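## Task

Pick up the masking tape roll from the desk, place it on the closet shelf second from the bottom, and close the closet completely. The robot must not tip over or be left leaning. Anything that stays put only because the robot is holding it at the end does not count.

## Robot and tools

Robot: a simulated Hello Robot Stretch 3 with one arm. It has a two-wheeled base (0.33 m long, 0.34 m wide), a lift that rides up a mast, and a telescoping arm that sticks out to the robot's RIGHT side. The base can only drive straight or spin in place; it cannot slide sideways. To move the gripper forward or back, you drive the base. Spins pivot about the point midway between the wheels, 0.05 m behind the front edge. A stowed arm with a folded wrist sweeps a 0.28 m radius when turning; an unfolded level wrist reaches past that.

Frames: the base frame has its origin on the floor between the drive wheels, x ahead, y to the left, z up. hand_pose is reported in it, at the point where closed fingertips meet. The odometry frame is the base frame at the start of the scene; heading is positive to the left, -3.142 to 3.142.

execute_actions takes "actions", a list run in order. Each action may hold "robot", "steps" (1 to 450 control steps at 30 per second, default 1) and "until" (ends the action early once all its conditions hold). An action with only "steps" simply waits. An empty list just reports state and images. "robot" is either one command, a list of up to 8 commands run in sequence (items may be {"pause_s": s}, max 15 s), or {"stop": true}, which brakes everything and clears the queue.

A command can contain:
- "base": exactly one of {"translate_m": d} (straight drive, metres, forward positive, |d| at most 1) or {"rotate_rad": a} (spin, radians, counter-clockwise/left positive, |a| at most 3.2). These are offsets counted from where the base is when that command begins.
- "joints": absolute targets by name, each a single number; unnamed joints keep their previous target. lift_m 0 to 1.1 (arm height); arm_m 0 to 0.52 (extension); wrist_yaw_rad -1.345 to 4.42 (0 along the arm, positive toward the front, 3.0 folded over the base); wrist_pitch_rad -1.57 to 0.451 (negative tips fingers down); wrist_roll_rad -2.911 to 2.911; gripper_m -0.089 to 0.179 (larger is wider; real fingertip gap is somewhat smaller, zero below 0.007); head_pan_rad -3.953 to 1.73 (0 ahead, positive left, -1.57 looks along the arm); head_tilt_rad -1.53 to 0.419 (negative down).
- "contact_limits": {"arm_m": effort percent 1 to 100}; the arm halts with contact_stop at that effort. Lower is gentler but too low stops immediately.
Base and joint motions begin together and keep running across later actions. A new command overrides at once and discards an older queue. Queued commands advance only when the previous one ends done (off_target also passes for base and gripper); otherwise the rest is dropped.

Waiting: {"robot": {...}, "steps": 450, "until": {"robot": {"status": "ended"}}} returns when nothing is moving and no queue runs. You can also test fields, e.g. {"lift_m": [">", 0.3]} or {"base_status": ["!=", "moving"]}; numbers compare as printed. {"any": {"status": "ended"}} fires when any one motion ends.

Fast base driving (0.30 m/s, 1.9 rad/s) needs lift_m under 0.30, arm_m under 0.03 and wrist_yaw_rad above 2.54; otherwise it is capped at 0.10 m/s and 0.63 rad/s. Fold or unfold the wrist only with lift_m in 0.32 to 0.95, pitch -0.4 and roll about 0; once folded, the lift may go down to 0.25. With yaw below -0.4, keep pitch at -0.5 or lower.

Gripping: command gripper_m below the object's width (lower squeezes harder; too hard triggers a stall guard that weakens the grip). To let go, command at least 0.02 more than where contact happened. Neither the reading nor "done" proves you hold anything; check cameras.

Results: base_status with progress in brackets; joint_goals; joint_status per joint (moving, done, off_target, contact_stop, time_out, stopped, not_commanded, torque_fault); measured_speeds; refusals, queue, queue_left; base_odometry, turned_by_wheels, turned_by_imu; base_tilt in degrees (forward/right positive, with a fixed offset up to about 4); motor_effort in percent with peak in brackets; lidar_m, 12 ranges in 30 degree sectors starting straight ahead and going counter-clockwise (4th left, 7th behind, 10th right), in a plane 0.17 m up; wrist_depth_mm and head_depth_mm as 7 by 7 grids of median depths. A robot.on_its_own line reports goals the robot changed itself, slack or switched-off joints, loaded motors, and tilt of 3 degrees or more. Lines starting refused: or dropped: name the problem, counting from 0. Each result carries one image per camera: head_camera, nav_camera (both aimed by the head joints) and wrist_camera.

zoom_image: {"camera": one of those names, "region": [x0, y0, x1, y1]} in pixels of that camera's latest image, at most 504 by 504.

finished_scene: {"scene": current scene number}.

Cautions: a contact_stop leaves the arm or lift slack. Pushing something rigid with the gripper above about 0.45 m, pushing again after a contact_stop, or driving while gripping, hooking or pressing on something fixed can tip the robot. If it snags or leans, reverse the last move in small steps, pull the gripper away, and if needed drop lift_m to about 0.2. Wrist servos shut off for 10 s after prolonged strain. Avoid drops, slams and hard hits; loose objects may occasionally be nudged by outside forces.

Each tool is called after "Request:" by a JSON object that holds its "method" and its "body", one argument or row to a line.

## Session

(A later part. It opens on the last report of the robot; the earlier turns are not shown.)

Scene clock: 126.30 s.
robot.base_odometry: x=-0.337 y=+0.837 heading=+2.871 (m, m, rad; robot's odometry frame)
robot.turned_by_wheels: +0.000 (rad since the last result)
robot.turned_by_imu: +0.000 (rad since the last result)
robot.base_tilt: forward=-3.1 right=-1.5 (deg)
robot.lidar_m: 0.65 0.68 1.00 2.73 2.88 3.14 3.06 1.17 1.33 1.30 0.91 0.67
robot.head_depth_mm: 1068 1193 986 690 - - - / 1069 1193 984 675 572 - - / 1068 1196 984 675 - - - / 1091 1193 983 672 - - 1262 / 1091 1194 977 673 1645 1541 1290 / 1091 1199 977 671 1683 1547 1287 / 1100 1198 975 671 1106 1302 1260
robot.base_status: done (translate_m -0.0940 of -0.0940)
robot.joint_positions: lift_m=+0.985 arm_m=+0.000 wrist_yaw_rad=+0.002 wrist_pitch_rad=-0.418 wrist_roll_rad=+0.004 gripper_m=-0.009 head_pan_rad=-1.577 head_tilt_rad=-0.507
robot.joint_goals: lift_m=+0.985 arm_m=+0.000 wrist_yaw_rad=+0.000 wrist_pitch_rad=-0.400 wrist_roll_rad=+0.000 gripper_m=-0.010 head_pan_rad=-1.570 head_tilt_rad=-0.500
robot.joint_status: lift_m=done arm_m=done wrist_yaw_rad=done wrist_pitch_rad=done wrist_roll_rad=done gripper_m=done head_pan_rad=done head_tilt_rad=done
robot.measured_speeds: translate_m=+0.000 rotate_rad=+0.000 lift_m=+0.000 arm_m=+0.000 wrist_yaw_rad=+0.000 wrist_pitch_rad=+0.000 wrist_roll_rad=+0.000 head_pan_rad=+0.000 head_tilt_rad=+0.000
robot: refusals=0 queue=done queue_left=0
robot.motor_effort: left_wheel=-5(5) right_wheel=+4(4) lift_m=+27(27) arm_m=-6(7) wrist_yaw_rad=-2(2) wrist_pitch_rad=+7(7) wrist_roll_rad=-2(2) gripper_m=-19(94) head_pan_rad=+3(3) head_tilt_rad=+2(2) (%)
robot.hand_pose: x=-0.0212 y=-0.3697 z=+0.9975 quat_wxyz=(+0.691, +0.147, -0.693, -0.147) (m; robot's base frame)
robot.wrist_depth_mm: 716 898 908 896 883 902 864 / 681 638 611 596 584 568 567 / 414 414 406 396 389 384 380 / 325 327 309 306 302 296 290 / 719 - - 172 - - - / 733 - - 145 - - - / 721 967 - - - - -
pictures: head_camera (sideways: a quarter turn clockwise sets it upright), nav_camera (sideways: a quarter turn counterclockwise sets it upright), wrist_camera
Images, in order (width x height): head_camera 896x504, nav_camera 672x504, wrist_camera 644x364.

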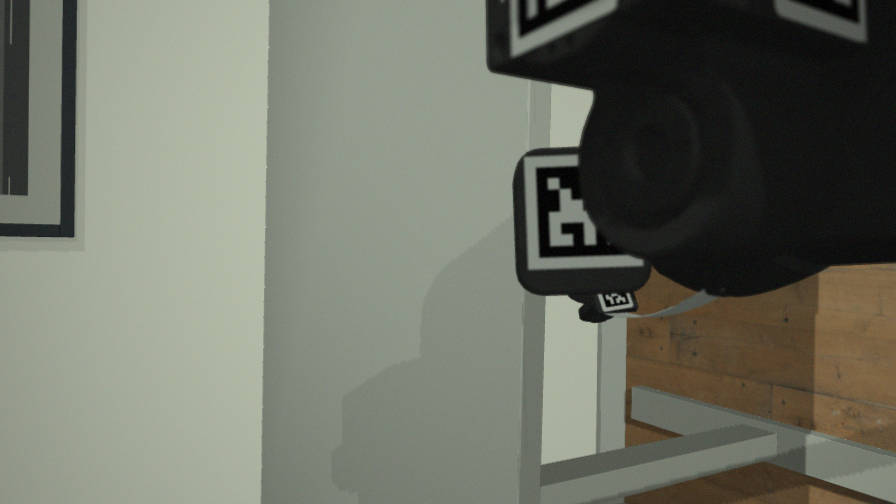

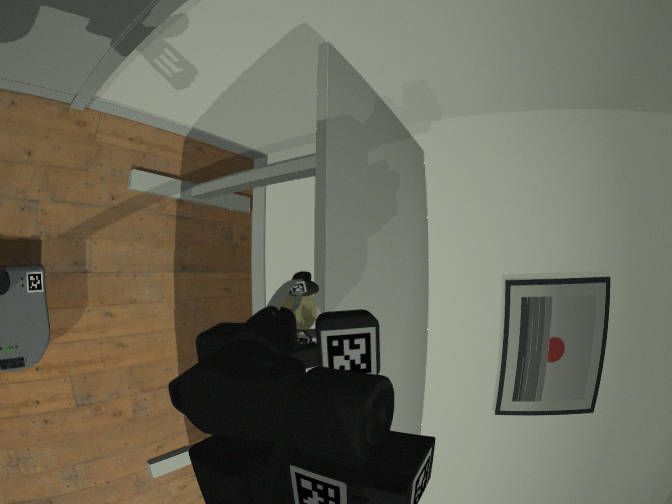

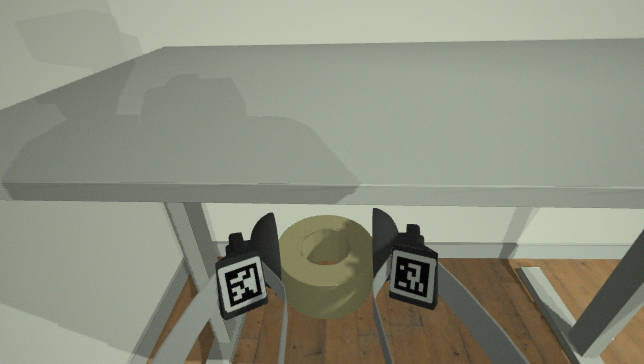

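Request:
{"method": "execute_actions", "body": {
  "actions": [
    {"robot": {"base": {"rotate_rad": 1.761}, "joints": {"lift_m": 0.36}}, "steps": 100, "until": {"robot": {"lift_m": ["<", 0.94]}}},
    {"robot": {"joints": {"wrist_yaw_rad": 2.7}}, "steps": 300, "until": {"robot": {"wrist_yaw_rad": [">", 2.62]}}},
    {"robot": {"joints": {"lift_m": 0.28}}, "steps": 300, "until": {"robot": {"lift_m": ["<", 0.295], "base_status": ["!=", "moving"]}}},
    {"robot": {"base": {"translate_m": 1.0}}, "steps": 300, "until": {"robot": {"translate_m": [">=", 0.7]}}},
    {"robot": {"base": {"translate_m": 1.0}}, "steps": 300, "until": {"robot": {"translate_m": [">=", 0.7]}}},
    {"robot": {"base": {"translate_m": 0.955}}, "steps": 300, "until": {"robot": {"base_status": ["!=", "moving"]}}},
    {"robot": {"base": {"rotate_rad": 1.302}, "joints": {"lift_m": 0.76, "head_tilt_rad": -0.7}}, "steps": 300, "until": {"robot": {"base_status": ["!=", "moving"], "lift_m": [">", 0.36]}}},
    {"robot": {"joints": {"wrist_yaw_rad": 1.0}}, "steps": 300, "until": {"robot": {"status": "ended"}}}
  ]
}}

Scene clock: 151.70 s.
robot.base_odometry: x=-0.528 y=-1.514 heading=-0.350 (m, m, rad; robot's odometry frame)
robot.turned_by_wheels: +3.063 (rad since the last result)
robot.turned_by_imu: +3.104 (rad since the last result)
robot.base_tilt: forward=-3.0 right=-1.6 (deg)
robot.lidar_m: 1.66 2.58 3.51 3.57 1.80 1.31 1.26 1.30 0.46 1.11 0.47 0.63
robot.head_depth_mm: 787 762 540 550 621 810 - / 973 857 1049 1058 784 843 - / 979 855 1106 1254 1486 1366 - / 974 848 1103 1258 1490 1359 1231 / 965 847 1098 1248 1475 1356 - / 960 842 1097 1243 1180 909 - / 953 839 1052 572 639 777 1056
robot.base_status: done (rotate_rad +1.3018 of +1.3020)
robot.joint_positions: lift_m=+0.760 arm_m=+0.000 wrist_yaw_rad=+1.003 wrist_pitch_rad=-0.420 wrist_roll_rad=+0.004 gripper_m=-0.009 head_pan_rad=-1.577 head_tilt_rad=-0.692
robot.joint_goals: lift_m=+0.760 arm_m=+0.000 wrist_yaw_rad=+1.000 wrist_pitch_rad=-0.400 wrist_roll_rad=+0.000 gripper_m=-0.010 head_pan_rad=-1.570 head_tilt_rad=-0.700
robot.joint_status: lift_m=done arm_m=done wrist_yaw_rad=done wrist_pitch_rad=done wrist_roll_rad=done gripper_m=done head_pan_rad=done head_tilt_rad=done
robot.measured_speeds: translate_m=+0.000 rotate_rad=+0.000 lift_m=+0.000 arm_m=+0.000 wrist_yaw_rad=+0.000 wrist_pitch_rad=+0.000 wrist_roll_rad=+0.000 head_pan_rad=+0.000 head_tilt_rad=+0.000
robot: refusals=0 queue=done queue_left=0
robot.motor_effort: left_wheel=-6(16) right_wheel=+4(11) lift_m=+27(28) arm_m=-6(6) wrist_yaw_rad=-4(5) wrist_pitch_rad=+8(8) wrist_roll_rad=-2(2) gripper_m=-19(19) head_pan_rad=+4(3) head_tilt_rad=-2(15) (%)
robot.hand_pose: x=+0.1675 y=-0.2660 z=+0.7721 quat_wxyz=(+0.677, +0.462, -0.536, +0.202) (m; robot's base frame)
robot.wrist_depth_mm: - - 656 402 289 225 202 / - - 777 433 305 235 532 / - - 920 486 325 248 469 / - - - 536 358 273 776 / - - - 172 351 308 658 / - - - 145 431 954 561 / 926 910 898 805 453 862 847
pictures: head_camera (sideways: a quarter turn clockwise sets it upright), nav_camera (sideways: a quarter turn counterclockwise sets it upright), wrist_camera
Images, in order (width x height): head_camera 896x504, nav_camera 672x504, wrist_camera 644x364.

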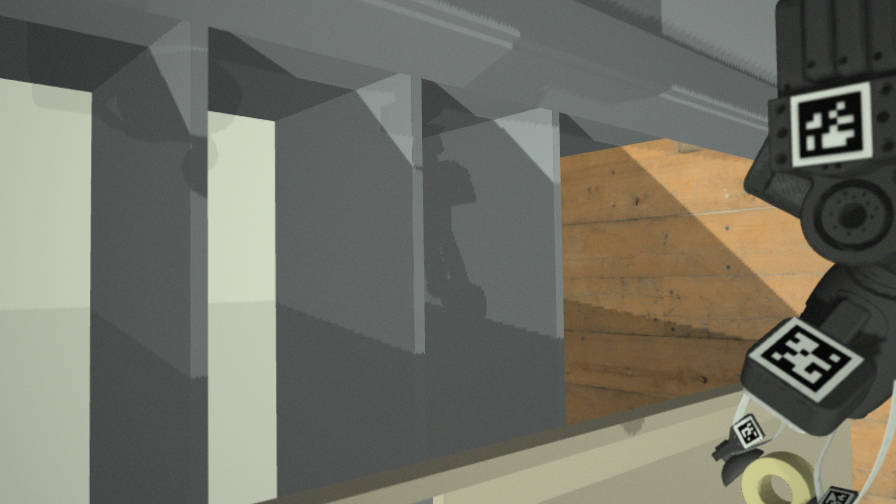

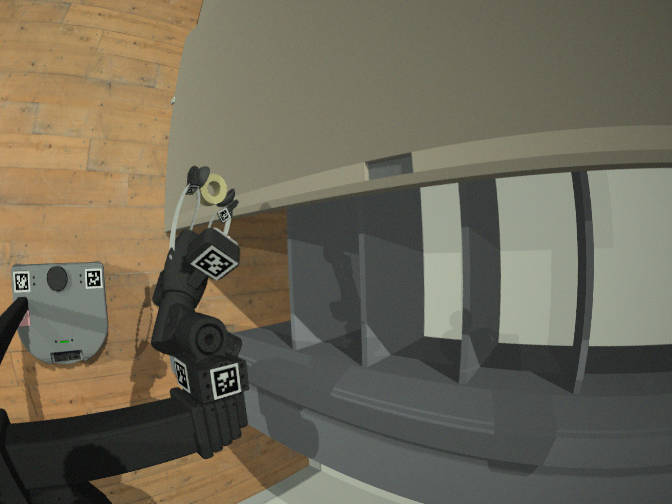

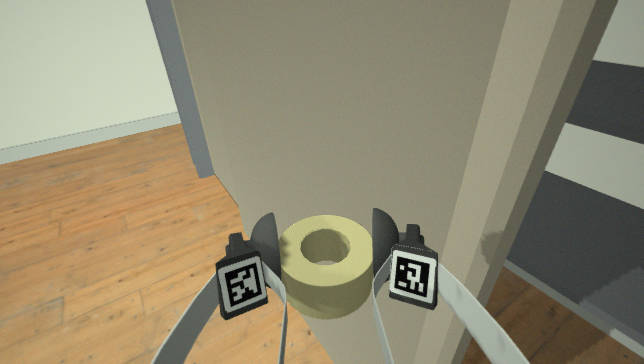

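Request:
{"method": "execute_actions", "body": {
  "actions": [
    {"robot": {"base": {"translate_m": 0.02}, "joints": {"wrist_yaw_rad": 0.0}}, "steps": 300, "until": {"robot": {"wrist_yaw_rad": ["<", 0.1]}}},
    {"robot": {"joints": {"arm_m": 0.2}, "contact_limits": {"arm_m": 20}}, "steps": 300, "until": {"robot": {"status": "ended"}}}
  ]
}}

Scene clock: 161.40 s.
robot.base_odometry: x=-0.509 y=-1.521 heading=-0.350 (m, m, rad; robot's odometry frame)
robot.turned_by_wheels: +0.000 (rad since the last result)
robot.turned_by_imu: +0.000 (rad since the last result)
robot.base_tilt: forward=-3.1 right=-1.6 (deg)
robot.lidar_m: 1.64 2.56 3.48 3.10 1.83 1.33 1.28 1.32 0.47 1.16 0.47 0.63
robot.head_depth_mm: 844 802 854 600 636 - - / 985 858 1066 1050 - 1055 1116 / 974 855 1105 1289 - 1368 1186 / 968 847 1101 1139 - 1356 1186 / 966 841 1097 1248 1488 1356 1177 / 962 838 1102 1243 1147 843 1092 / 955 785 484 543 638 804 1080
robot.base_status: done (translate_m +0.0200 of +0.0200)
robot.joint_positions: lift_m=+0.760 arm_m=+0.200 wrist_yaw_rad=+0.002 wrist_pitch_rad=-0.420 wrist_roll_rad=+0.004 gripper_m=-0.009 head_pan_rad=-1.577 head_tilt_rad=-0.692
robot.joint_goals: lift_m=+0.760 arm_m=+0.200 wrist_yaw_rad=+0.000 wrist_pitch_rad=-0.400 wrist_roll_rad=+0.000 gripper_m=-0.010 head_pan_rad=-1.570 head_tilt_rad=-0.700
robot.joint_status: lift_m=done arm_m=done wrist_yaw_rad=done wrist_pitch_rad=done wrist_roll_rad=done gripper_m=done head_pan_rad=done head_tilt_rad=done
robot.measured_speeds: translate_m=+0.000 rotate_rad=+0.000 lift_m=+0.000 arm_m=+0.000 wrist_yaw_rad=+0.000 wrist_pitch_rad=+0.000 wrist_roll_rad=+0.000 head_pan_rad=+0.000 head_tilt_rad=+0.000
robot: refusals=0 queue=done queue_left=0
robot.motor_effort: left_wheel=-5(10) right_wheel=+4(9) lift_m=+27(27) arm_m=+5(5) wrist_yaw_rad=-2(5) wrist_pitch_rad=+8(8) wrist_roll_rad=-2(2) gripper_m=-20(21) head_pan_rad=+4(3) head_tilt_rad=-2(2) (%)
robot.contact_limits: arm_m 20 (drawing in: default 33, maximum 54; extending or still: default 44, maximum 73)
robot.hand_pose: x=-0.0211 y=-0.5687 z=+0.7721 quat_wxyz=(+0.691, +0.148, -0.692, -0.147) (m; robot's base frame)
robot.wrist_depth_mm: 615 623 634 625 632 469 318 / 654 659 672 641 626 463 318 / 450 444 430 425 424 411 318 / 371 795 776 794 739 453 321 / 711 695 711 172 682 484 322 / 584 577 569 145 542 484 326 / 843 848 828 862 837 464 329
pictures: head_camera (sideways: a quarter turn clockwise sets it upright), nav_camera (sideways: a quarter turn counterclockwise sets it upright), wrist_camera
Images, in order (width x height): head_camera 896x504, nav_camera 672x504, wrist_camera 644x364.

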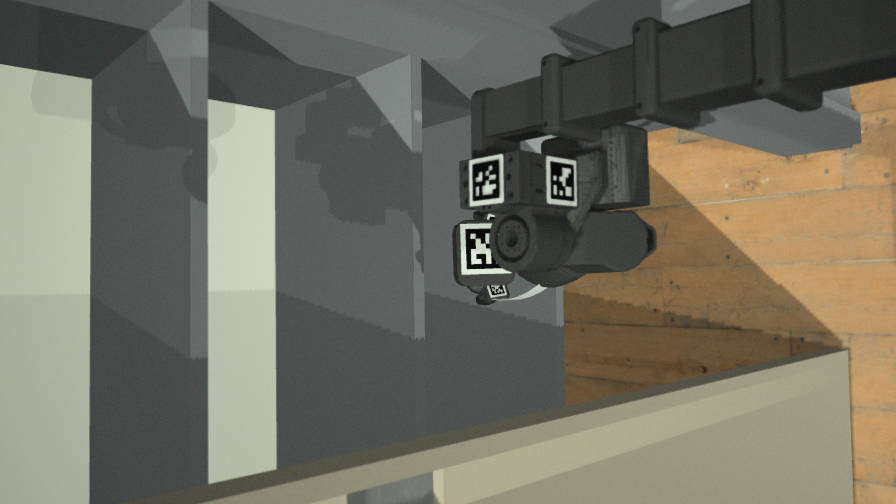

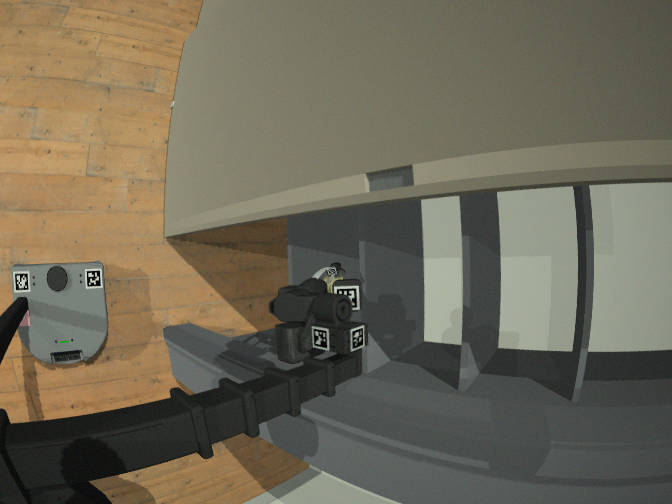

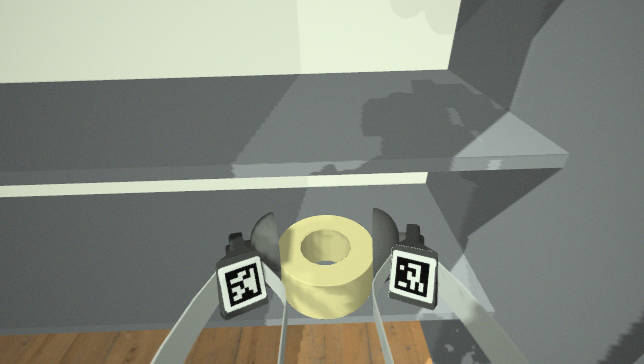

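Request:
{"method": "execute_actions", "body": {
  "actions": [
    {"robot": {"joints": {"arm_m": 0.49}, "contact_limits": {"arm_m": 20}}, "steps": 300, "until": {"robot": {"arm_m": [">", 0.47]}}},
    {"robot": {"joints": {"lift_m": 0.732}}, "steps": 300, "until": {"robot": {"status": "ended"}}}
  ]
}}

Scene clock: 167.07 s.
robot.base_odometry: x=-0.509 y=-1.521 heading=-0.350 (m, m, rad; robot's odometry frame)
robot.turned_by_wheels: +0.000 (rad since the last result)
robot.turned_by_imu: +0.000 (rad since the last result)
robot.base_tilt: forward=-3.0 right=-1.5 (deg)
robot.lidar_m: 1.64 2.56 3.49 3.10 1.83 1.33 1.28 1.33 0.47 1.16 0.47 0.63
robot.head_depth_mm: 840 804 854 601 642 785 - / 985 855 1072 1049 - - 1093 / 975 854 1204 1295 1492 1359 1184 / 968 845 1193 1291 1487 1351 1180 / 965 842 1099 1249 1479 1360 1183 / 959 838 1093 1242 1143 844 1096 / 953 783 484 543 639 802 1082
robot.base_status: done (translate_m +0.0200 of +0.0200)
robot.joint_positions: lift_m=+0.732 arm_m=+0.490 wrist_yaw_rad=+0.002 wrist_pitch_rad=-0.420 wrist_roll_rad=+0.004 gripper_m=-0.009 head_pan_rad=-1.577 head_tilt_rad=-0.692
robot.joint_goals: lift_m=+0.732 arm_m=+0.490 wrist_yaw_rad=+0.000 wrist_pitch_rad=-0.400 wrist_roll_rad=+0.000 gripper_m=-0.010 head_pan_rad=-1.570 head_tilt_rad=-0.700
robot.joint_status: lift_m=done arm_m=done wrist_yaw_rad=done wrist_pitch_rad=done wrist_roll_rad=done gripper_m=done head_pan_rad=done head_tilt_rad=done
robot.measured_speeds: translate_m=+0.000 rotate_rad=+0.000 lift_m=+0.000 arm_m=+0.000 wrist_yaw_rad=+0.000 wrist_pitch_rad=+0.000 wrist_roll_rad=+0.000 head_pan_rad=+0.000 head_tilt_rad=+0.000
robot: refusals=0 queue=done queue_left=0
robot.motor_effort: left_wheel=-6(6) right_wheel=+4(4) lift_m=+22(27) arm_m=+6(5) wrist_yaw_rad=-2(2) wrist_pitch_rad=+8(8) wrist_roll_rad=-2(2) gripper_m=-19(20) head_pan_rad=+3(3) head_tilt_rad=-2(2) (%)
robot.contact_limits: arm_m 20 (drawing in: default 33, maximum 54; extending or still: default 44, maximum 73)
robot.hand_pose: x=-0.0212 y=-0.8587 z=+0.7444 quat_wxyz=(+0.691, +0.148, -0.692, -0.147) (m; robot's base frame)
robot.wrist_depth_mm: 376 376 377 383 384 386 311 / 410 409 412 418 418 411 317 / 377 373 364 360 350 345 303 / 275 274 270 270 264 263 258 / 221 220 221 172 221 211 207 / 184 183 181 145 171 176 175 / 157 156 154 153 152 151 149
pictures: head_camera (sideways: a quarter turn clockwise sets it upright), nav_camera (sideways: a quarter turn counterclockwise sets it upright), wrist_camera
Images, in order (width x height): head_camera 896x504, nav_camera 672x504, wrist_camera 644x364.

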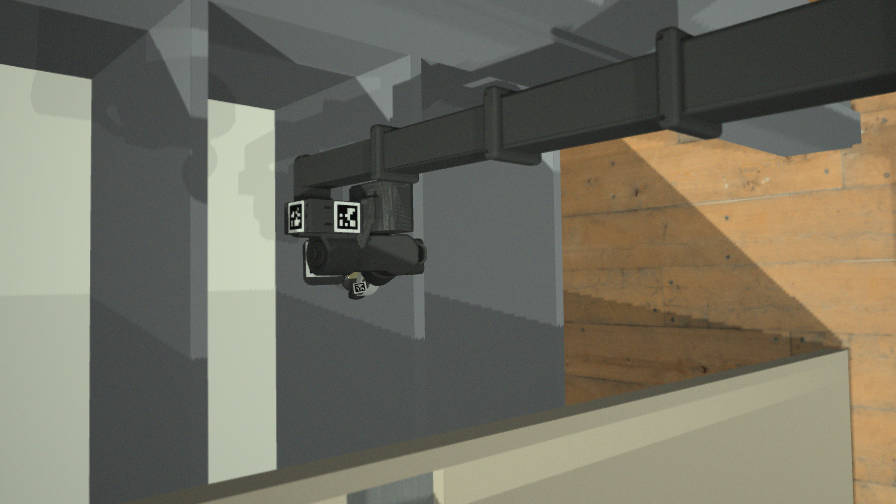

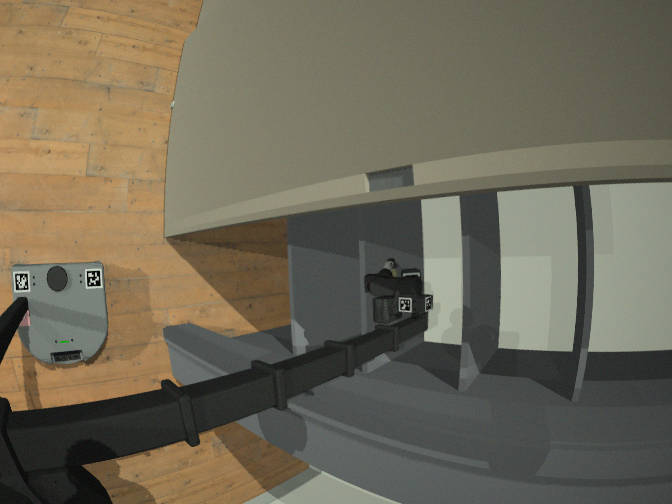

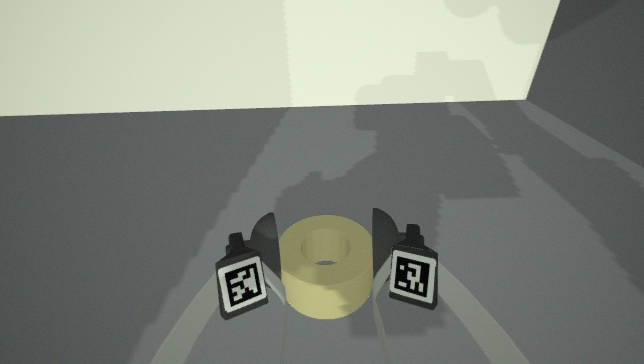

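Request:
{"method": "execute_actions", "body": {
  "actions": [
    {"robot": {"joints": {"lift_m": 0.723}}, "steps": 100, "until": {"robot": {"status": "ended"}}},
    {"robot": {"joints": {"gripper_m": 0.11}}, "steps": 100, "until": {"robot": {"status": "ended"}}}
  ]
}}

Scene clock: 170.40 s.
robot.base_odometry: x=-0.509 y=-1.521 heading=-0.350 (m, m, rad; robot's odometry frame)
robot.turned_by_wheels: +0.000 (rad since the last result)
robot.turned_by_imu: +0.000 (rad since the last result)
robot.base_tilt: forward=-3.2 right=-1.5 (deg)
robot.lidar_m: 1.64 2.57 3.48 3.11 1.83 1.33 1.28 1.32 0.47 1.16 0.47 0.63
robot.head_depth_mm: 840 805 856 600 642 812 - / 982 855 1065 1051 - - 1102 / 979 850 1198 1286 1493 1361 1182 / 969 848 1193 1291 1484 1354 1180 / 967 842 1095 1243 1485 1360 1177 / 960 843 1095 1243 1150 841 1094 / 955 785 484 542 637 801 1081
robot.base_status: done (translate_m +0.0200 of +0.0200)
robot.joint_positions: lift_m=+0.723 arm_m=+0.490 wrist_yaw_rad=+0.002 wrist_pitch_rad=-0.420 wrist_roll_rad=+0.004 gripper_m=+0.110 head_pan_rad=-1.577 head_tilt_rad=-0.692
robot.joint_goals: lift_m=+0.723 arm_m=+0.490 wrist_yaw_rad=+0.000 wrist_pitch_rad=-0.400 wrist_roll_rad=+0.000 gripper_m=+0.110 head_pan_rad=-1.570 head_tilt_rad=-0.700
robot.joint_status: lift_m=done arm_m=done wrist_yaw_rad=done wrist_pitch_rad=done wrist_roll_rad=done gripper_m=done head_pan_rad=done head_tilt_rad=done
robot.measured_speeds: translate_m=+0.000 rotate_rad=+0.000 lift_m=+0.000 arm_m=+0.000 wrist_yaw_rad=+0.000 wrist_pitch_rad=+0.000 wrist_roll_rad=+0.000 head_pan_rad=+0.000 head_tilt_rad=+0.000
robot: refusals=0 queue=done queue_left=0
robot.motor_effort: left_wheel=-6(6) right_wheel=+4(4) lift_m=+22(23) arm_m=+5(5) wrist_yaw_rad=-2(2) wrist_pitch_rad=+8(8) wrist_roll_rad=-2(2) gripper_m=-1(79) head_pan_rad=+4(4) head_tilt_rad=-2(3) (%)
robot.contact_limits: arm_m 20 (drawing in: default 33, maximum 54; extending or still: default 44, maximum 73)
robot.hand_pose: x=-0.0212 y=-0.8587 z=+0.7354 quat_wxyz=(+0.691, +0.148, -0.692, -0.147) (m; robot's base frame)
robot.wrist_depth_mm: 375 374 379 383 382 385 312 / 405 408 419 418 411 412 315 / 358 349 345 340 334 327 302 / 262 262 255 254 250 246 241 / 209 206 204 173 200 202 196 / 173 173 170 148 166 171 164 / 148 146 145 144 144 142 141
pictures: head_camera (sideways: a quarter turn clockwise sets it upright), nav_camera (sideways: a quarter turn counterclockwise sets it upright), wrist_camera
Images, in order (width x height): head_camera 896x504, nav_camera 672x504, wrist_camera 644x364.

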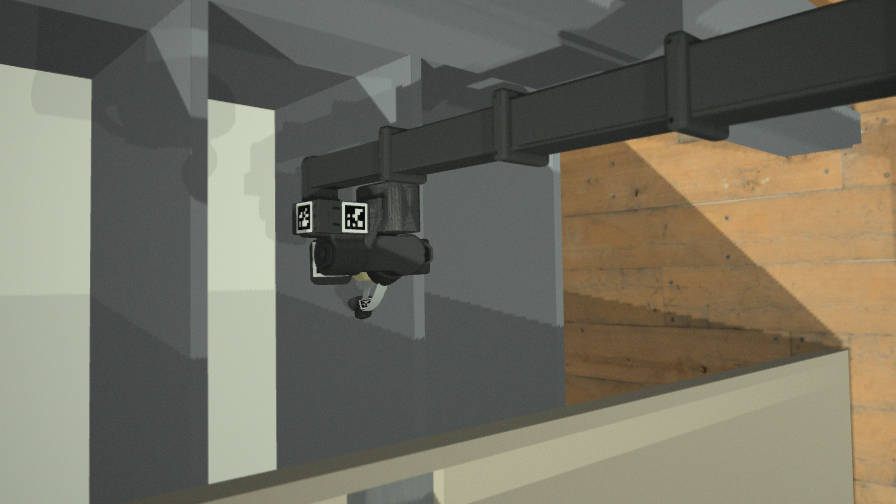

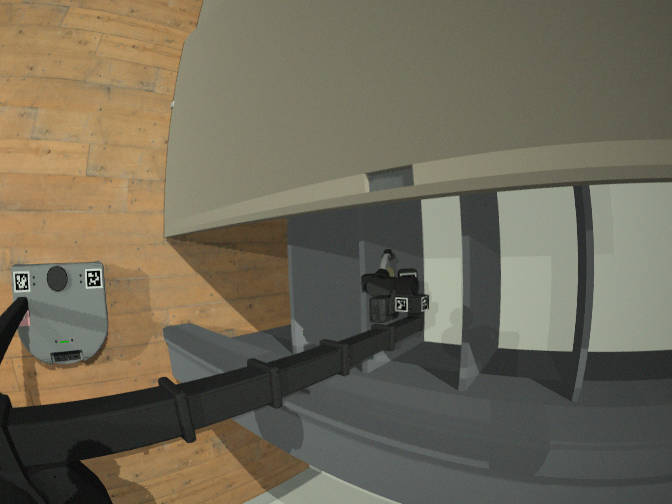

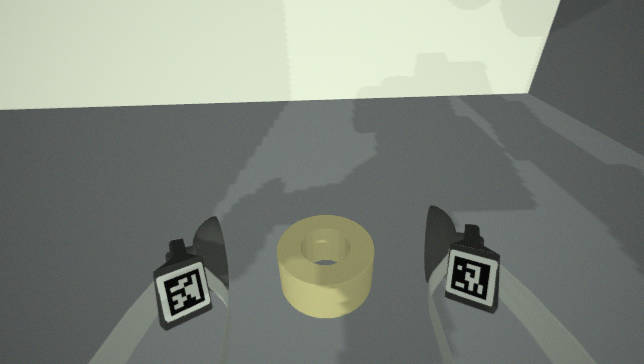

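Request:
{"method": "execute_actions", "body": {
  "actions": [
    {"robot": {"joints": {"lift_m": 0.735, "arm_m": 0.0}}, "steps": 200, "until": {"robot": {"arm_m": ["<", 0.34]}}},
    {"robot": {"joints": {"lift_m": 0.88, "wrist_pitch_rad": 0.0, "gripper_m": 0.0, "head_tilt_rad": -0.6}}, "steps": 200, "until": {"robot": {"arm_m": ["<", 0.01]}}},
    {"robot": {"base": {"translate_m": 0.19}}, "steps": 300, "until": {"robot": {"status": "ended"}}}
  ]
}}

Scene clock: 183.80 s.
robot.base_odometry: x=-0.331 y=-1.586 heading=-0.350 (m, m, rad; robot's odometry frame)
robot.turned_by_wheels: +0.000 (rad since the last result)
robot.turned_by_imu: +0.001 (rad since the last result)
robot.base_tilt: forward=-3.1 right=-1.6 (deg)
robot.lidar_m: 1.63 2.37 3.19 3.56 2.09 1.53 1.47 0.59 0.58 0.45 0.46 0.63
robot.head_depth_mm: 995 949 1204 1051 1220 1369 - / 990 945 1204 1054 1217 1514 - / 362 770 1142 1012 1242 - - / 350 389 438 502 - - - / 348 387 435 498 582 700 879 / 347 386 434 497 579 694 869 / 345 384 431 493 576 685 858
robot.base_status: done (translate_m +0.1900 of +0.1900)
robot.joint_positions: lift_m=+0.880 arm_m=+0.000 wrist_yaw_rad=+0.001 wrist_pitch_rad=-0.024 wrist_roll_rad=+0.004 gripper_m=+0.000 head_pan_rad=-1.577 head_tilt_rad=-0.606
robot.joint_goals: lift_m=+0.880 arm_m=+0.000 wrist_yaw_rad=+0.000 wrist_pitch_rad=+0.000 wrist_roll_rad=+0.000 gripper_m=+0.000 head_pan_rad=-1.570 head_tilt_rad=-0.600
robot.joint_status: lift_m=done arm_m=done wrist_yaw_rad=done wrist_pitch_rad=done wrist_roll_rad=done gripper_m=done head_pan_rad=done head_tilt_rad=done
robot.measured_speeds: translate_m=+0.000 rotate_rad=+0.000 lift_m=+0.000 arm_m=+0.000 wrist_yaw_rad=+0.000 wrist_pitch_rad=+0.000 wrist_roll_rad=+0.000 head_pan_rad=+0.000 head_tilt_rad=+0.000
robot: refusals=0 queue=done queue_left=0
robot.motor_effort: left_wheel=-5(6) right_wheel=+3(8) lift_m=+27(30) arm_m=-6(6) wrist_yaw_rad=-2(2) wrist_pitch_rad=+9(10) wrist_roll_rad=-2(2) gripper_m=-1(80) head_pan_rad=+3(4) head_tilt_rad=+2(9) (%)
robot.hand_pose: x=-0.0211 y=-0.4009 z=+0.9883 quat_wxyz=(+0.706, +0.009, -0.708, -0.008) (m; robot's base frame)
robot.wrist_depth_mm: 185 186 186 187 813 722 529 / 190 191 191 192 842 777 520 / 196 197 196 198 866 725 505 / 203 202 204 215 942 790 529 / 209 210 210 209 908 756 532 / 217 218 218 - 634 628 538 / 224 225 225 224 833 824 543
pictures: head_camera (sideways: a quarter turn clockwise sets it upright), nav_camera (sideways: a quarter turn counterclockwise sets it upright), wrist_camera
Images, in order (width x height): head_camera 896x504, nav_camera 672x504, wrist_camera 644x364.

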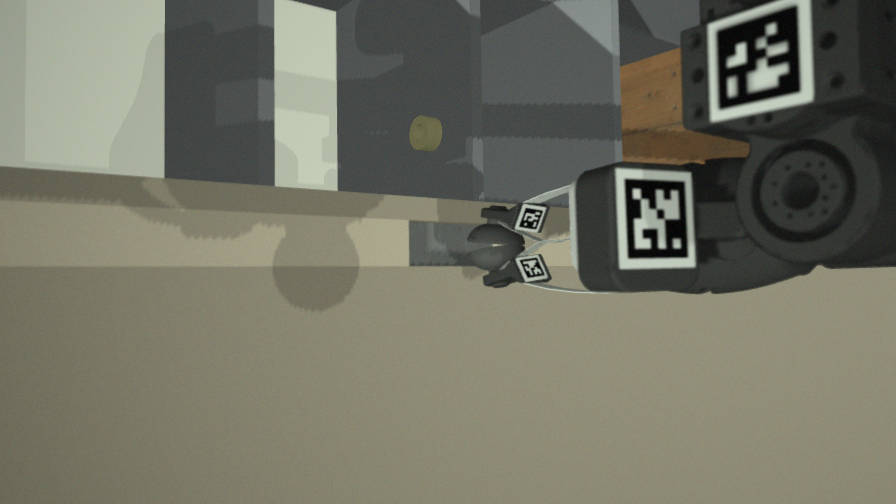

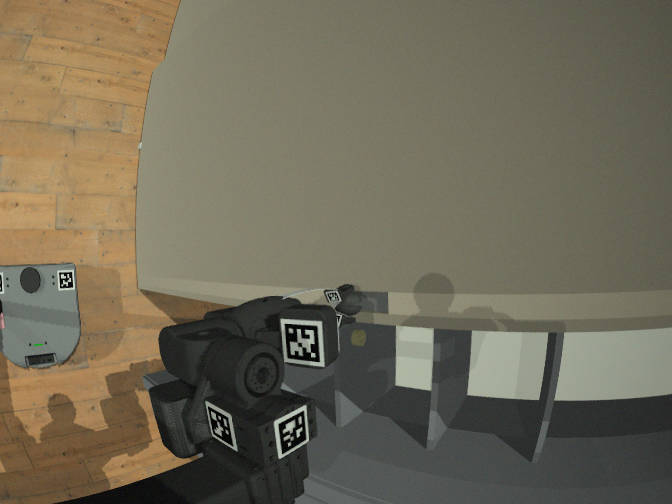

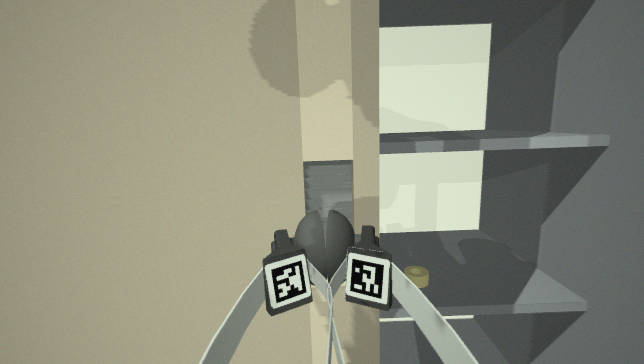

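Request:
{"method": "execute_actions", "body": {
  "actions": [
    {"robot": {"joints": {"arm_m": 0.043}, "contact_limits": {"arm_m": 25}}, "steps": 100, "until": {"robot": {"status": "ended"}}}
  ]
}}

Scene clock: 187.83 s.
robot.base_odometry: x=-0.331 y=-1.586 heading=-0.350 (m, m, rad; robot's odometry frame)
robot.turned_by_wheels: +0.000 (rad since the last result)
robot.turned_by_imu: +0.000 (rad since the last result)
robot.base_tilt: forward=-3.0 right=-1.4 (deg)
robot.lidar_m: 1.63 2.37 3.22 3.57 2.10 1.53 1.47 0.59 0.58 0.45 0.46 0.63
robot.head_depth_mm: 993 954 1207 1059 1216 - - / 990 951 1200 1052 1241 - - / 364 774 1141 1032 1235 - - / 352 392 441 500 - - 956 / 351 390 439 501 585 702 880 / 349 388 436 499 581 699 875 / 347 386 434 495 579 693 866
robot.base_status: done (translate_m +0.1900 of +0.1900)
robot.joint_positions: lift_m=+0.880 arm_m=+0.042 wrist_yaw_rad=-0.007 wrist_pitch_rad=-0.025 wrist_roll_rad=+0.004 gripper_m=+0.000 head_pan_rad=-1.577 head_tilt_rad=-0.606
robot.joint_goals: lift_m=+0.880 arm_m=+0.043 wrist_yaw_rad=+0.000 wrist_pitch_rad=+0.000 wrist_roll_rad=+0.000 gripper_m=+0.000 head_pan_rad=-1.570 head_tilt_rad=-0.600
robot.joint_status: lift_m=done arm_m=done wrist_yaw_rad=done wrist_pitch_rad=done wrist_roll_rad=done gripper_m=done head_pan_rad=done head_tilt_rad=done
robot.measured_speeds: translate_m=+0.000 rotate_rad=+0.000 lift_m=+0.000 arm_m=+0.000 wrist_yaw_rad=+0.000 wrist_pitch_rad=+0.000 wrist_roll_rad=+0.000 head_pan_rad=+0.000 head_tilt_rad=+0.000
robot: refusals=0 queue=done queue_left=0
robot.on_its_own: arm_m is at rest, and its effort (+17) is outside its rest range (-14 to +14)
robot.motor_effort: left_wheel=-7(7) right_wheel=+6(6) lift_m=+27(27) arm_m=+17(17) wrist_yaw_rad=+9(10) wrist_pitch_rad=+10(10) wrist_roll_rad=-2(2) gripper_m=-1(2) head_pan_rad=+4(3) head_tilt_rad=+2(2) (%)
robot.contact_limits: arm_m 25 (drawing in: default 33, maximum 54; extending or still: default 44, maximum 73)
robot.hand_pose: x=-0.0233 y=-0.4424 z=+0.9881 quat_wxyz=(+0.706, +0.006, -0.708, -0.012) (m; robot's base frame)
robot.wrist_depth_mm: 148 149 149 150 744 720 518 / 153 153 154 156 827 754 514 / 158 159 159 160 517 669 496 / 163 162 164 170 872 762 527 / 168 169 169 170 839 750 524 / 173 174 175 - 624 616 515 / 179 180 182 183 540 696 525
pictures: head_camera (sideways: a quarter turn clockwise sets it upright), nav_camera (sideways: a quarter turn counterclockwise sets it upright), wrist_camera
Images, in order (width x height): head_camera 896x504, nav_camera 672x504, wrist_camera 644x364.

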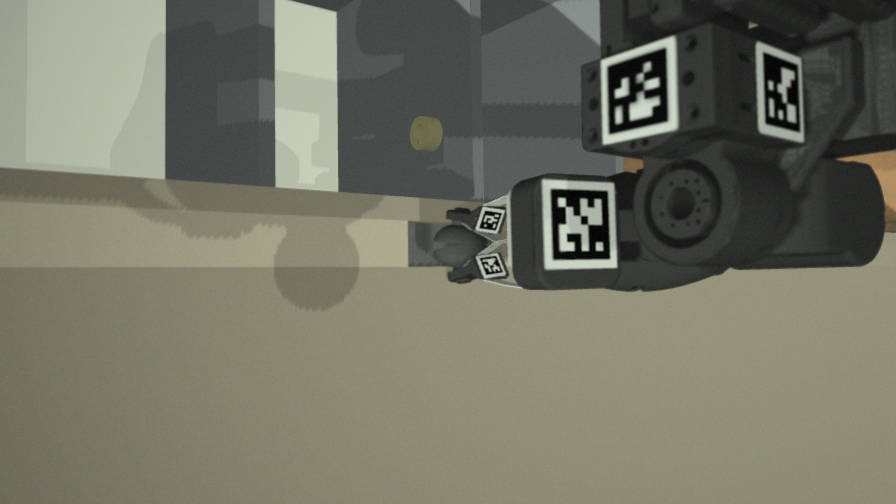

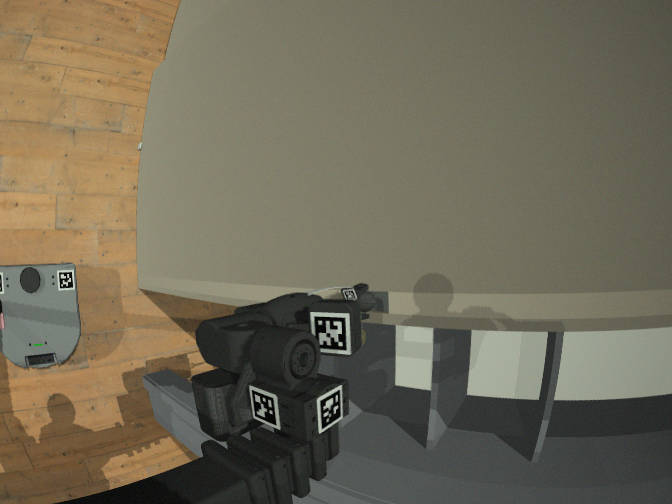

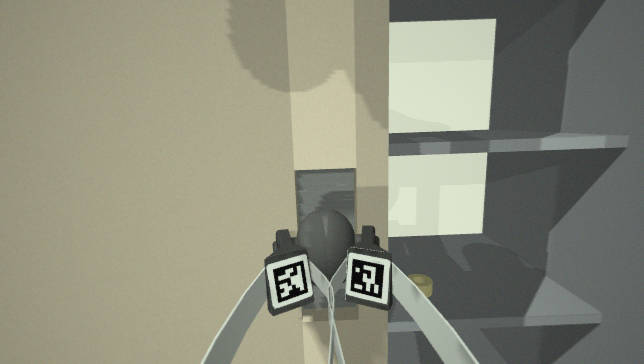

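Request:
{"method": "execute_actions", "body": {
  "actions": [
    {"robot": {"base": {"translate_m": -0.355}}, "steps": 200, "until": {"robot": {"translate_m": ["<=", -0.11]}}}
  ]
}}

Scene clock: 190.93 s.
robot.base_odometry: x=-0.435 y=-1.548 heading=-0.350 (m, m, rad; robot's odometry frame)
robot.turned_by_wheels: +0.000 (rad since the last result)
robot.turned_by_imu: +0.001 (rad since the last result)
robot.base_tilt: forward=-2.3 right=-0.8 (deg)
robot.lidar_m: 1.58 2.48 3.37 3.56 1.93 1.41 1.36 0.62 0.51 0.45 0.47 0.63
robot.head_depth_mm: 981 951 1071 1017 1085 - - / 995 953 1202 1052 1244 - - / 987 945 1198 1050 1222 - - / 352 398 449 505 - - 957 / 351 390 439 502 586 705 884 / 350 388 437 500 582 698 873 / 348 387 435 496 578 693 869
robot.base_status: moving (translate_m -0.1111 of -0.3550)
robot.joint_positions: lift_m=+0.880 arm_m=+0.043 wrist_yaw_rad=+0.042 wrist_pitch_rad=-0.027 wrist_roll_rad=+0.004 gripper_m=+0.000 head_pan_rad=-1.577 head_tilt_rad=-0.606
robot.joint_goals: lift_m=+0.880 arm_m=+0.043 wrist_yaw_rad=+0.000 wrist_pitch_rad=+0.000 wrist_roll_rad=+0.000 gripper_m=+0.000 head_pan_rad=-1.570 head_tilt_rad=-0.600
robot.joint_status: lift_m=done arm_m=done wrist_yaw_rad=done wrist_pitch_rad=done wrist_roll_rad=done gripper_m=done head_pan_rad=done head_tilt_rad=done
robot.measured_speeds: translate_m=-0.100 rotate_rad=-0.001 lift_m=+0.000 arm_m=+0.000 wrist_yaw_rad=-0.060 wrist_pitch_rad=+0.000 wrist_roll_rad=+0.000 head_pan_rad=+0.000 head_tilt_rad=+0.000
robot: refusals=0 queue=running queue_left=0
robot.motor_effort: left_wheel=+0(15) right_wheel=-10(33) lift_m=+26(26) arm_m=+6(18) wrist_yaw_rad=-52(100) wrist_pitch_rad=+11(11) wrist_roll_rad=-2(2) gripper_m=-4(9) head_pan_rad=+3(3) head_tilt_rad=+2(2) (%)
robot.contact_limits: arm_m 25 (drawing in: default 33, maximum 54; extending or still: default 44, maximum 73)
robot.hand_pose: x=-0.0108 y=-0.4429 z=+0.9876 quat_wxyz=(+0.706, +0.025, -0.708, +0.005) (m; robot's base frame)
robot.wrist_depth_mm: 155 153 152 151 791 640 428 / 160 158 158 156 808 642 430 / 165 164 162 160 830 571 434 / 170 169 166 167 866 672 433 / 177 174 173 170 875 661 435 / 183 182 180 - 633 591 440 / 189 188 185 185 825 590 443
pictures: head_camera (sideways: a quarter turn clockwise sets it upright), nav_camera (sideways: a quarter turn counterclockwise sets it upright), wrist_camera
Images, in order (width x height): head_camera 896x504, nav_camera 672x504, wrist_camera 644x364.

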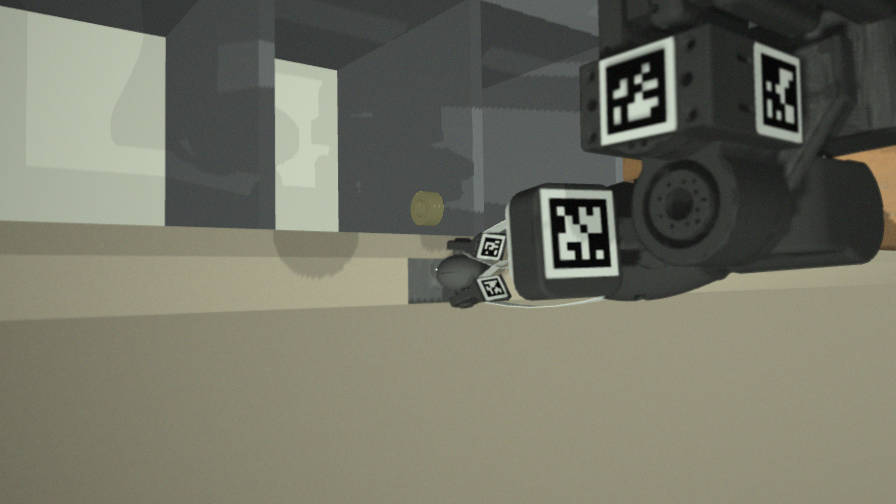

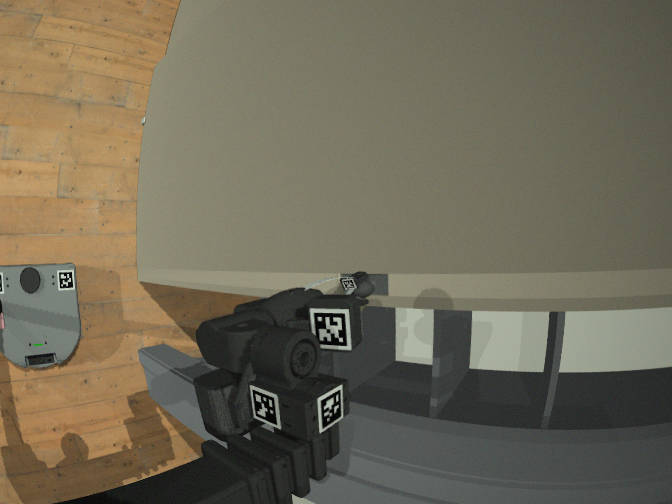

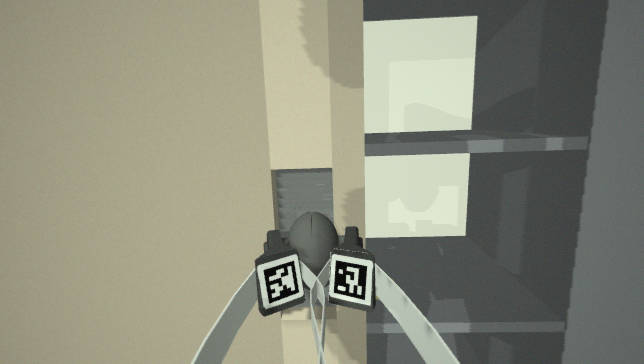

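Request:
{"method": "execute_actions", "body": {
  "actions": [
    {"robot": {"joints": {"arm_m": 0.047}, "contact_limits": {"arm_m": 30}}, "steps": 200, "until": {"robot": {"status": "ended"}}}
  ]
}}

Scene clock: 194.20 s.
robot.base_odometry: x=-0.665 y=-1.465 heading=-0.350 (m, m, rad; robot's odometry frame)
robot.turned_by_wheels: +0.000 (rad since the last result)
robot.turned_by_imu: -0.001 (rad since the last result)
robot.base_tilt: forward=-3.0 right=-1.6 (deg)
robot.lidar_m: 1.80 2.74 3.71 3.11 1.59 1.16 1.11 1.15 0.45 0.42 0.47 0.63
robot.head_depth_mm: 343 381 429 492 557 - - / 329 368 419 490 547 - - / 343 377 418 479 536 - 931 / 989 940 1189 976 - - 969 / 352 392 440 500 588 727 885 / 351 390 439 502 585 702 878 / 350 388 437 498 580 695 867
robot.base_status: done (translate_m -0.3550 of -0.3550)
robot.joint_positions: lift_m=+0.880 arm_m=+0.046 wrist_yaw_rad=+0.171 wrist_pitch_rad=-0.028 wrist_roll_rad=+0.004 gripper_m=+0.000 head_pan_rad=-1.577 head_tilt_rad=-0.605
robot.joint_goals: lift_m=+0.880 arm_m=+0.047 wrist_yaw_rad=+0.151 wrist_pitch_rad=+0.000 wrist_roll_rad=+0.000 gripper_m=+0.000 head_pan_rad=-1.570 head_tilt_rad=-0.600
robot.joint_status: lift_m=done arm_m=done wrist_yaw_rad=done wrist_pitch_rad=done wrist_roll_rad=done gripper_m=done head_pan_rad=done head_tilt_rad=done
robot.measured_speeds: translate_m=+0.000 rotate_rad=+0.000 lift_m=+0.000 arm_m=+0.000 wrist_yaw_rad=+0.000 wrist_pitch_rad=+0.000 wrist_roll_rad=+0.000 head_pan_rad=+0.000 head_tilt_rad=+0.000
robot: refusals=0 queue=done queue_left=0
robot.on_its_own: wrist_yaw_rad is held at +0.151, not at your +0.000, by its stall guard, which is not easing now; arm_m is at rest, and its effort (+16) is outside its rest range (-14 to +14); wrist_yaw_rad is at rest, and its effort (-26) is outside its rest range (-12 to +12)
robot.motor_effort: left_wheel=-1(12) right_wheel=-2(29) lift_m=+26(26) arm_m=+16(17) wrist_yaw_rad=-26(100) wrist_pitch_rad=+11(12) wrist_roll_rad=-2(2) gripper_m=-5(7) head_pan_rad=+3(3) head_tilt_rad=+3(2) (%)
robot.contact_limits: arm_m 30 (drawing in: default 33, maximum 54; extending or still: default 44, maximum 73)
robot.hand_pose: x=+0.0220 y=-0.4427 z=+0.9872 quat_wxyz=(+0.704, +0.071, -0.705, +0.050) (m; robot's base frame)
robot.wrist_depth_mm: 174 167 160 152 743 122 108 / 181 173 165 158 793 122 111 / 188 180 170 162 506 122 114 / 195 186 177 179 819 124 118 / 203 193 183 175 820 127 121 / 211 201 192 - 560 132 125 / 221 209 198 187 812 136 130
pictures: head_camera (sideways: a quarter turn clockwise sets it upright), nav_camera (sideways: a quarter turn counterclockwise sets it upright), wrist_camera
Images, in order (width x height): head_camera 896x504, nav_camera 672x504, wrist_camera 644x364.

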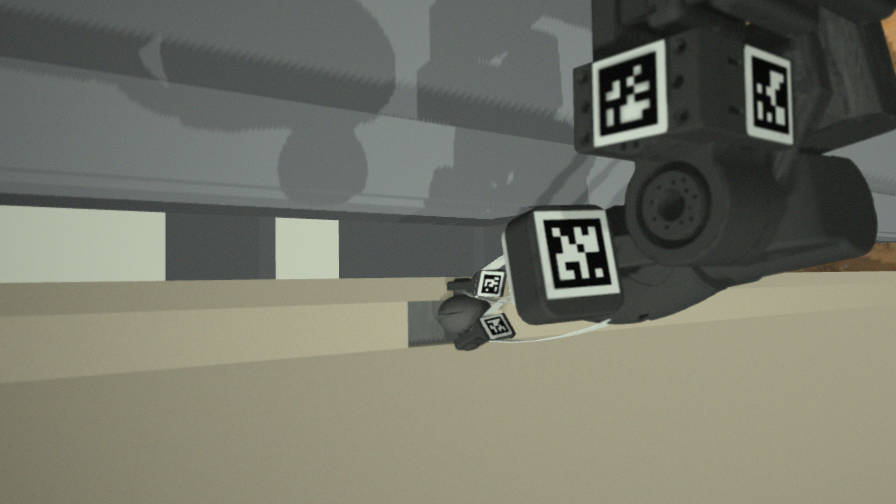

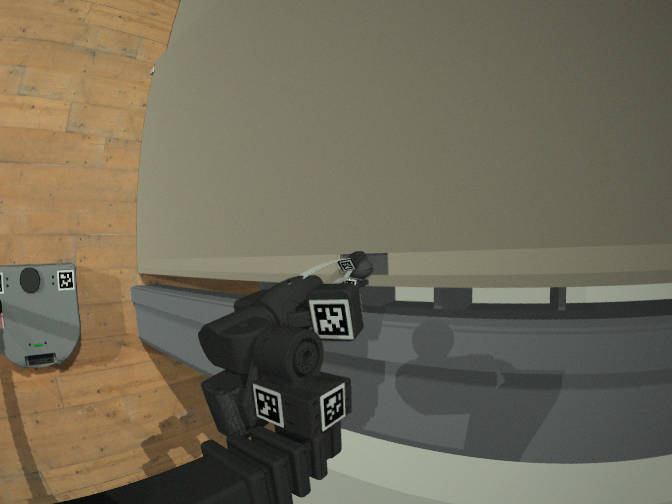

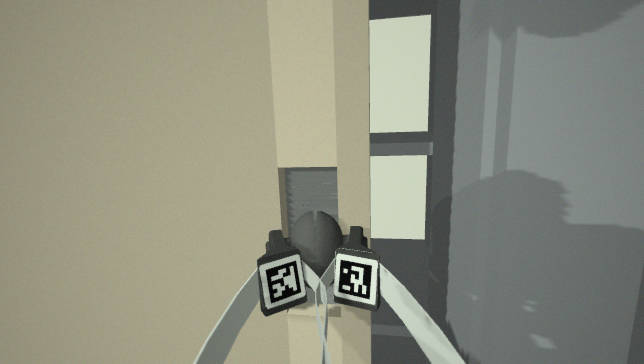

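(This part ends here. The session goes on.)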